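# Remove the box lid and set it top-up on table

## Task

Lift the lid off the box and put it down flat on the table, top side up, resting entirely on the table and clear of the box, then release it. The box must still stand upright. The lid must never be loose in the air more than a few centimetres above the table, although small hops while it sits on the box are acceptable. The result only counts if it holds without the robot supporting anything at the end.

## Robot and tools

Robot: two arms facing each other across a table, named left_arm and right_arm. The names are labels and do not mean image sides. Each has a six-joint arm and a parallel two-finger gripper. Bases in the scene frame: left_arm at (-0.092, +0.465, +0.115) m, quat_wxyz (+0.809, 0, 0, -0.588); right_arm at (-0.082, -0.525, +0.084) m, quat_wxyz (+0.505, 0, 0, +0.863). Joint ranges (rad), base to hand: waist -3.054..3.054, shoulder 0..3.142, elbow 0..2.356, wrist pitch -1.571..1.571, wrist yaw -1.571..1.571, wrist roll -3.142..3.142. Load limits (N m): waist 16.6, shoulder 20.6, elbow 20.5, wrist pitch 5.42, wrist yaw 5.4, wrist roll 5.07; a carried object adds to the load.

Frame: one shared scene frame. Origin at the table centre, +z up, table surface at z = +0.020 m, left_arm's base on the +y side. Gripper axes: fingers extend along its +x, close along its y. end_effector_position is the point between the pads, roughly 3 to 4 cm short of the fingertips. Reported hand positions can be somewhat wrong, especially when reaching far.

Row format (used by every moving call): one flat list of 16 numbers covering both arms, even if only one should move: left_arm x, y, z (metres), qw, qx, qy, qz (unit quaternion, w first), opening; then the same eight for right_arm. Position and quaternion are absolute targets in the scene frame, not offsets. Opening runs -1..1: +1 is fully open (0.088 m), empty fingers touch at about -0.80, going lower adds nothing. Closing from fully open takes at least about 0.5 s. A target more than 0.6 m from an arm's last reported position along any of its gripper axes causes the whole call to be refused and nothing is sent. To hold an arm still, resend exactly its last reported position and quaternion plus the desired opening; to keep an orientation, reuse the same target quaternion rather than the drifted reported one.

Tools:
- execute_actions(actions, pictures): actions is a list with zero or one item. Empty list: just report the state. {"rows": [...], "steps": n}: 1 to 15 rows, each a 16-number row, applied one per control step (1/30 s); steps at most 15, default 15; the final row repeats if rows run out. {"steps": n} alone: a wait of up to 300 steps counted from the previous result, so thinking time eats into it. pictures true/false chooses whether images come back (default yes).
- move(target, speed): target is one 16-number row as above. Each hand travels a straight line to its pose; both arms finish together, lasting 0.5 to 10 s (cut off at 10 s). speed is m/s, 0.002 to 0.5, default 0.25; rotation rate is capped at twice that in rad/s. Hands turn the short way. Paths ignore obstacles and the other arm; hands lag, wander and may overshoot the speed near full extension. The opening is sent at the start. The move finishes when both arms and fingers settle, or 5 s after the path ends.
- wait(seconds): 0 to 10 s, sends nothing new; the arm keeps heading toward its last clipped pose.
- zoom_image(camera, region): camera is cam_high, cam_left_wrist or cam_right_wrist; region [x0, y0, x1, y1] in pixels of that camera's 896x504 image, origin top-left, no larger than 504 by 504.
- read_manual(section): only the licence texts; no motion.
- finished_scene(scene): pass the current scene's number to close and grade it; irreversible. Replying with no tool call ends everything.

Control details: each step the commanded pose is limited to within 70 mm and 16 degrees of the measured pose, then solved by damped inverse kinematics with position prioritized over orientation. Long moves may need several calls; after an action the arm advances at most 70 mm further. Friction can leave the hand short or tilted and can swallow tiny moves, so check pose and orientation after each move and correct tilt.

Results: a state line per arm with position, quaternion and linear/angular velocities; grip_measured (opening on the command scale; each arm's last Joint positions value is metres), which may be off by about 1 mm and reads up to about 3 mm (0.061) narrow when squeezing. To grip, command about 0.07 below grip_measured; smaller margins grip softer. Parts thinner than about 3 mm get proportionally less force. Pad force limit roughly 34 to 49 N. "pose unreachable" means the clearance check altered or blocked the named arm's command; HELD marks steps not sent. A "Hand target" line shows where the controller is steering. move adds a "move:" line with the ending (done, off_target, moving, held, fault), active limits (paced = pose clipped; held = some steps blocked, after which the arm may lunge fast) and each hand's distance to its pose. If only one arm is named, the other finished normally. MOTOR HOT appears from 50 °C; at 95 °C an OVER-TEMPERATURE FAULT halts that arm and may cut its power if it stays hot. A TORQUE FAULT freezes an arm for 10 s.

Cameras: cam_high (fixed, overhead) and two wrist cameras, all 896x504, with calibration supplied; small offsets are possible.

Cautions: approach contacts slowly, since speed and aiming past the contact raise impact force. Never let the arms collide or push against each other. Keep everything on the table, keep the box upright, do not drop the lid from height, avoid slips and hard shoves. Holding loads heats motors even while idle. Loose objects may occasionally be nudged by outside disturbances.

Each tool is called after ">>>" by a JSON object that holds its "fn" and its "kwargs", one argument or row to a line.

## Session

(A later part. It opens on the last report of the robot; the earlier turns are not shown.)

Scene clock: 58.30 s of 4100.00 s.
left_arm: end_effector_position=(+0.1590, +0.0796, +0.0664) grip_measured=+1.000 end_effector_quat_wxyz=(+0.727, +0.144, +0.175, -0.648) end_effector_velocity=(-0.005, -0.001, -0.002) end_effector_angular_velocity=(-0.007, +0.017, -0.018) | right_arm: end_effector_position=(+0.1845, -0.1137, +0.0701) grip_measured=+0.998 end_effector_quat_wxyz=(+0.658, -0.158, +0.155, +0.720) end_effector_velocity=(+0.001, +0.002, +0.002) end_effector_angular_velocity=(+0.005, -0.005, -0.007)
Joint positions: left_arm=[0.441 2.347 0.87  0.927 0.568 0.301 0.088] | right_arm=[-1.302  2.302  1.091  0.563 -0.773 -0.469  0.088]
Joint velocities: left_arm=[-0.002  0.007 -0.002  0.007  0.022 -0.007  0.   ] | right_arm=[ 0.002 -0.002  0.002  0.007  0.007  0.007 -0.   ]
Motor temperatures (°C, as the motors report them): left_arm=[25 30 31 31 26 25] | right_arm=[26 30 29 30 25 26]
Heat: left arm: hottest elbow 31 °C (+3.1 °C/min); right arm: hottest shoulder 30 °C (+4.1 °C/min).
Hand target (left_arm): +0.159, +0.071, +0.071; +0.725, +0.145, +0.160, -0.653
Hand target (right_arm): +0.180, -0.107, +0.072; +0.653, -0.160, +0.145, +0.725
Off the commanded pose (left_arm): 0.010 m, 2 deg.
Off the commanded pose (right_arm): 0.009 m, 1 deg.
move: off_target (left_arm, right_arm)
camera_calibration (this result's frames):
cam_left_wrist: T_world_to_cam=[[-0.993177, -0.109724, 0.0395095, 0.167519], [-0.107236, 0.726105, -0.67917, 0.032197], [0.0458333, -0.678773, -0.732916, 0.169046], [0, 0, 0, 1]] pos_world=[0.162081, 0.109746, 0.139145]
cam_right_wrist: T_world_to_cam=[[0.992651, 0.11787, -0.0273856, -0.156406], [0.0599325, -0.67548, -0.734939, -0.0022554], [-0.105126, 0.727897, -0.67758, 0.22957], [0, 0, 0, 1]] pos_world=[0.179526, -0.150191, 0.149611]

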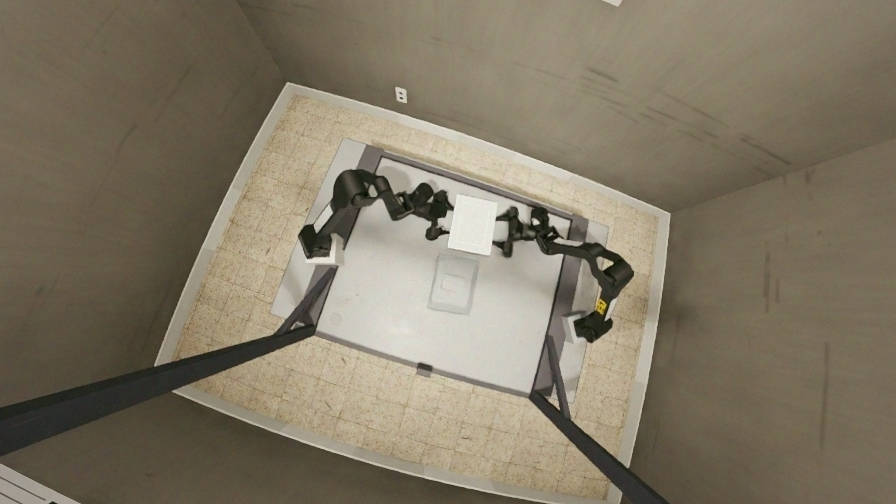

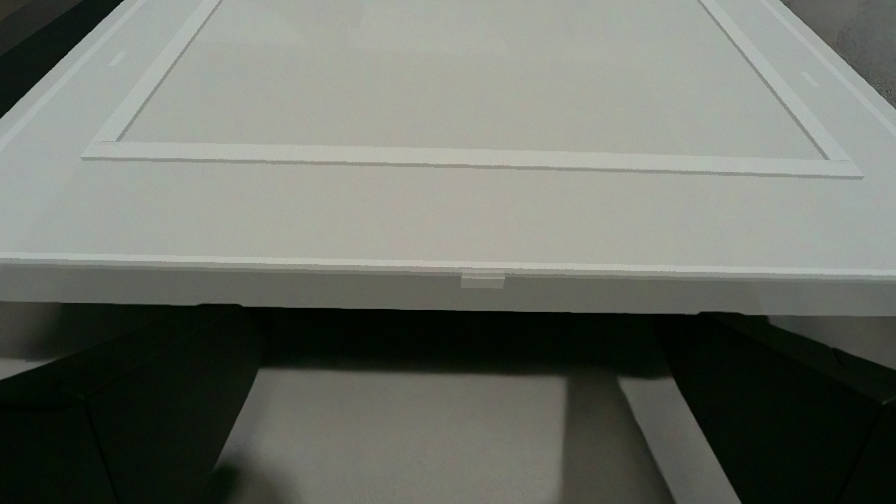

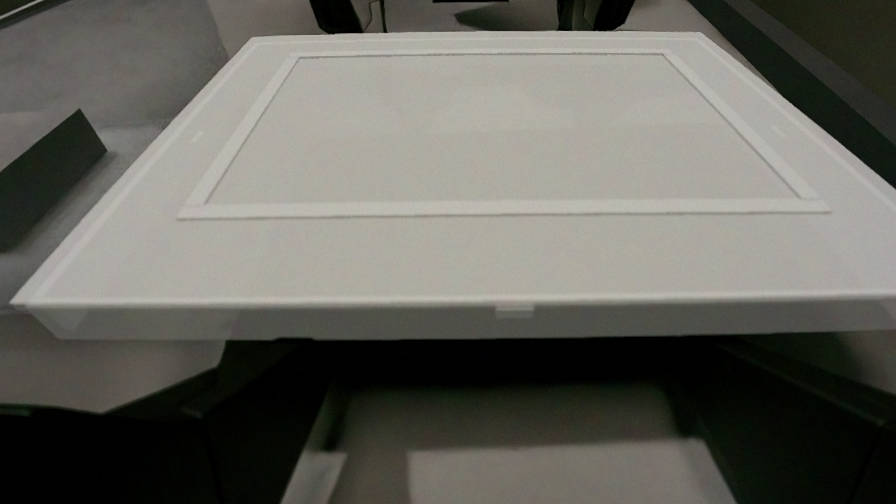

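>>> {"fn": "move", "kwargs": {
  "target": [0.155,0.07,0.047,0.725,0.145,0.16,-0.653,1,0.176,-0.106,0.046,0.653,-0.16,0.145,0.725,1],
  "speed": 0.012
}}

>>> {"fn": "move", "kwargs": {
  "target": [0.149,0.125,0.046,0.725,0.145,0.16,-0.653,1,0.182,-0.161,0.045,0.653,-0.16,0.145,0.725,1],
  "speed": 0.012
}}

Scene clock: 61.37 s of 4100.00 s.
left_arm: end_effector_position=(+0.1565, +0.0801, +0.0481) grip_measured=+1.000 end_effector_quat_wxyz=(+0.729, +0.145, +0.167, -0.648) end_effector_velocity=(-0.002, +0.002, -0.004) end_effector_angular_velocity=(+0.006, +0.022, +0.013) | right_arm: end_effector_position=(+0.1822, -0.1124, +0.0506) grip_measured=+0.998 end_effector_quat_wxyz=(+0.658, -0.159, +0.144, +0.722) end_effector_velocity=(-0.002, -0.002, -0.001) end_effector_angular_velocity=(-0.005, +0.005, +0.007)
Joint positions: left_arm=[0.437 2.426 0.875 1.017 0.564 0.301 0.088] | right_arm=[-1.298  2.373  1.089  0.657 -0.776 -0.469  0.088]
Joint velocities: left_arm=[-0.002  0.007 -0.007  0.007 -0.007 -0.022  0.   ] | right_arm=[-0.002 -0.002 -0.007 -0.007 -0.007 -0.007 -0.   ]
Motor temperatures (°C, as the motors report them): left_arm=[25 31 31 32 26 24] | right_arm=[26 30 29 30 25 26]
Heat: left arm: hottest wrist pitch 32 °C (+3.0 °C/min); right arm: hottest shoulder 30 °C (+4.0 °C/min).
Hand target (left_arm): +0.155, +0.070, +0.047; +0.725, +0.145, +0.160, -0.654
Hand target (right_arm): +0.176, -0.106, +0.046; +0.653, -0.160, +0.145, +0.726
Off the commanded pose (left_arm): 0.010 m, 1 deg.
Off the commanded pose (right_arm): 0.010 m, 1 deg.
move: off_target (left_arm, right_arm)
camera_calibration (this result's frames):
cam_left_wrist: T_world_to_cam=[[-0.993691, -0.108458, 0.0285638, 0.16636], [-0.0982789, 0.719314, -0.687698, 0.018658], [0.0540402, -0.686166, -0.725435, 0.15509], [0, 0, 0, 1]] pos_world=[0.158763, 0.111039, 0.120587]
cam_right_wrist: T_world_to_cam=[[0.992065, 0.125163, -0.0119264, -0.154726], [0.0747076, -0.663116, -0.744779, -0.0163418], [-0.101127, 0.737978, -0.667204, 0.215056], [0, 0, 0, 1]] pos_world=[0.176467, -0.150178, 0.12947]

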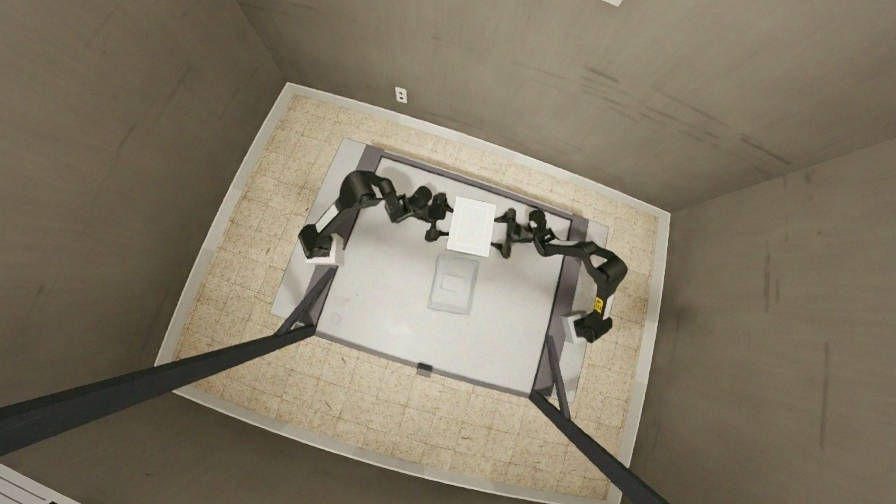

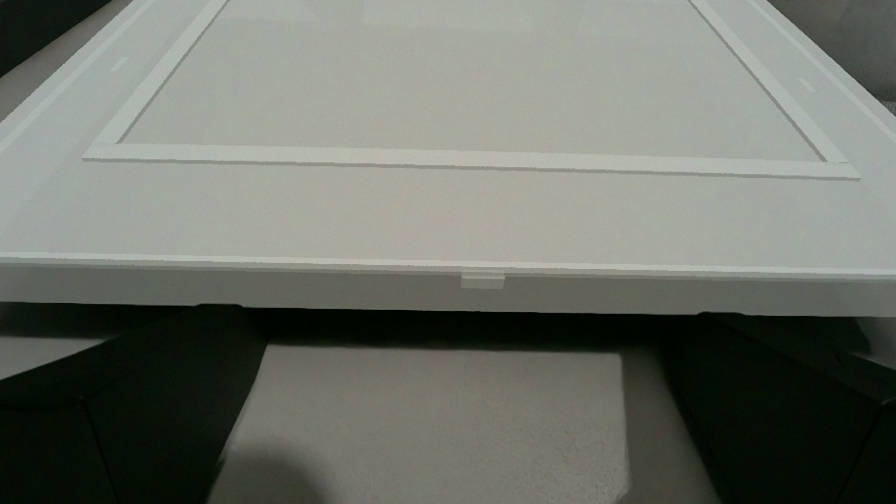

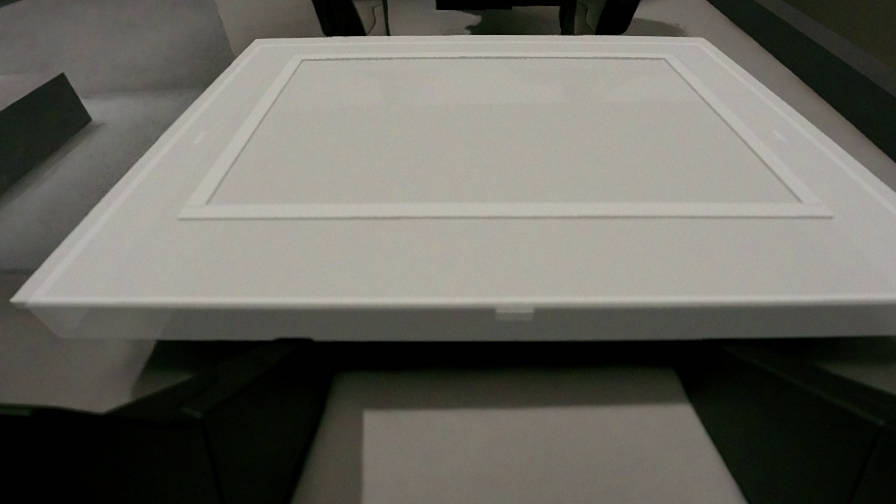

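Scene clock: 65.67 s of 4100.00 s.
left_arm: end_effector_position=(+0.1495, +0.1223, +0.0455) grip_measured=+1.000 end_effector_quat_wxyz=(+0.725, +0.144, +0.160, -0.654) end_effector_velocity=(-0.001, +0.001, -0.000) end_effector_angular_velocity=(+0.007, +0.009, +0.007) | right_arm: end_effector_position=(+0.1813, -0.1561, +0.0468) grip_measured=+0.998 end_effector_quat_wxyz=(+0.652, -0.160, +0.139, +0.728) end_effector_velocity=(+0.001, -0.003, +0.001) end_effector_angular_velocity=(+0.006, -0.006, +0.001)
Joint positions: left_arm=[0.52  2.41  0.735 1.119 0.65  0.36  0.088] | right_arm=[-1.385  2.328  0.965  0.674 -0.859 -0.564  0.088]
Joint velocities: left_arm=[-0.002 -0.007 -0.007 -0.007 -0.007 -0.007  0.   ] | right_arm=[-0.007 -0.002 -0.007  0.007 -0.007 -0.007 -0.   ]
Motor temperatures (°C, as the motors report them): left_arm=[25 32 31 32 26 25] | right_arm=[26 31 29 30 25 26]
Heat: left arm: hottest shoulder 32 °C (+3.0 °C/min); right arm: hottest shoulder 31 °C (+4.0 °C/min).
Hand target (left_arm): +0.149, +0.125, +0.046; +0.725, +0.145, +0.160, -0.653
Hand target (right_arm): +0.182, -0.161, +0.046; +0.654, -0.160, +0.145, +0.726
Off the commanded pose (left_arm): 0.003 m, 0 deg.
Off the commanded pose (right_arm): 0.005 m, 1 deg.
move: done
camera_calibration (this result's frames):
cam_left_wrist: T_world_to_cam=[[-0.995442, -0.0924995, 0.0232131, 0.162617], [-0.0825201, 0.713419, -0.695862, -0.0154209], [0.0478062, -0.694606, -0.7178, 0.184063], [0, 0, 0, 1]] pos_world=[0.151804, 0.153895, 0.117615]
cam_right_wrist: T_world_to_cam=[[0.98976, 0.14263, -0.00570506, -0.145568], [0.0905488, -0.658243, -0.74734, -0.0500787], [-0.110348, 0.739171, -0.664417, 0.246423], [0, 0, 0, 1]] pos_world=[0.175804, -0.19435, 0.125471]

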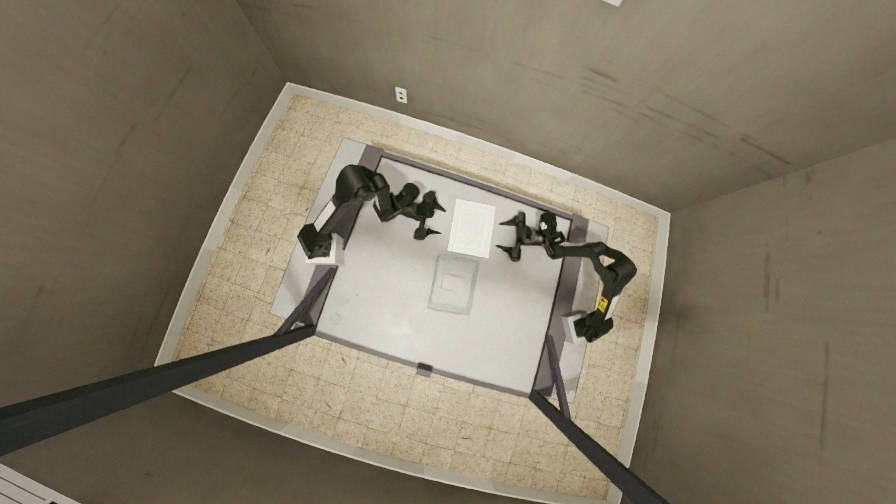

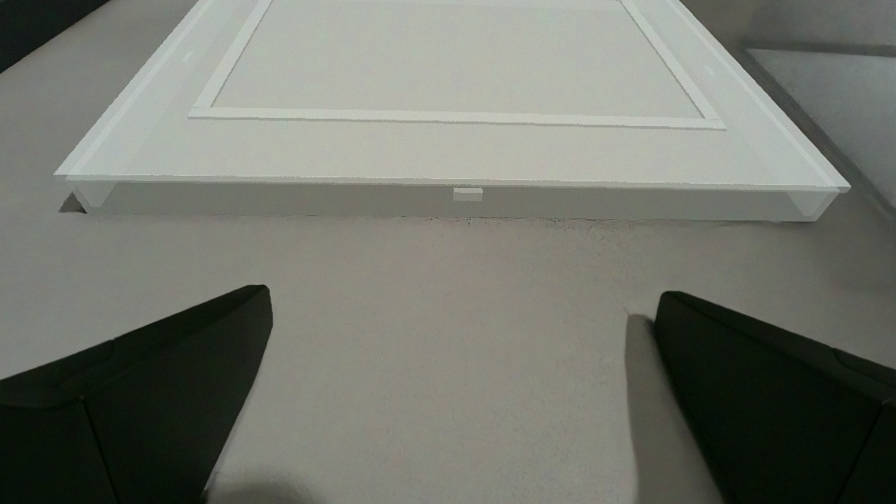

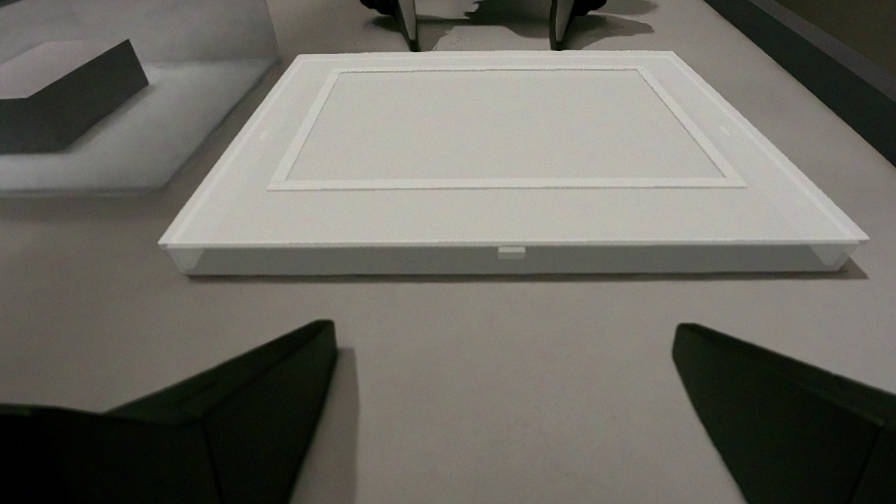

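>>> {"fn": "finished_scene", "kwargs": {
  "scene": 2
}}

The scene is finished: the task was done.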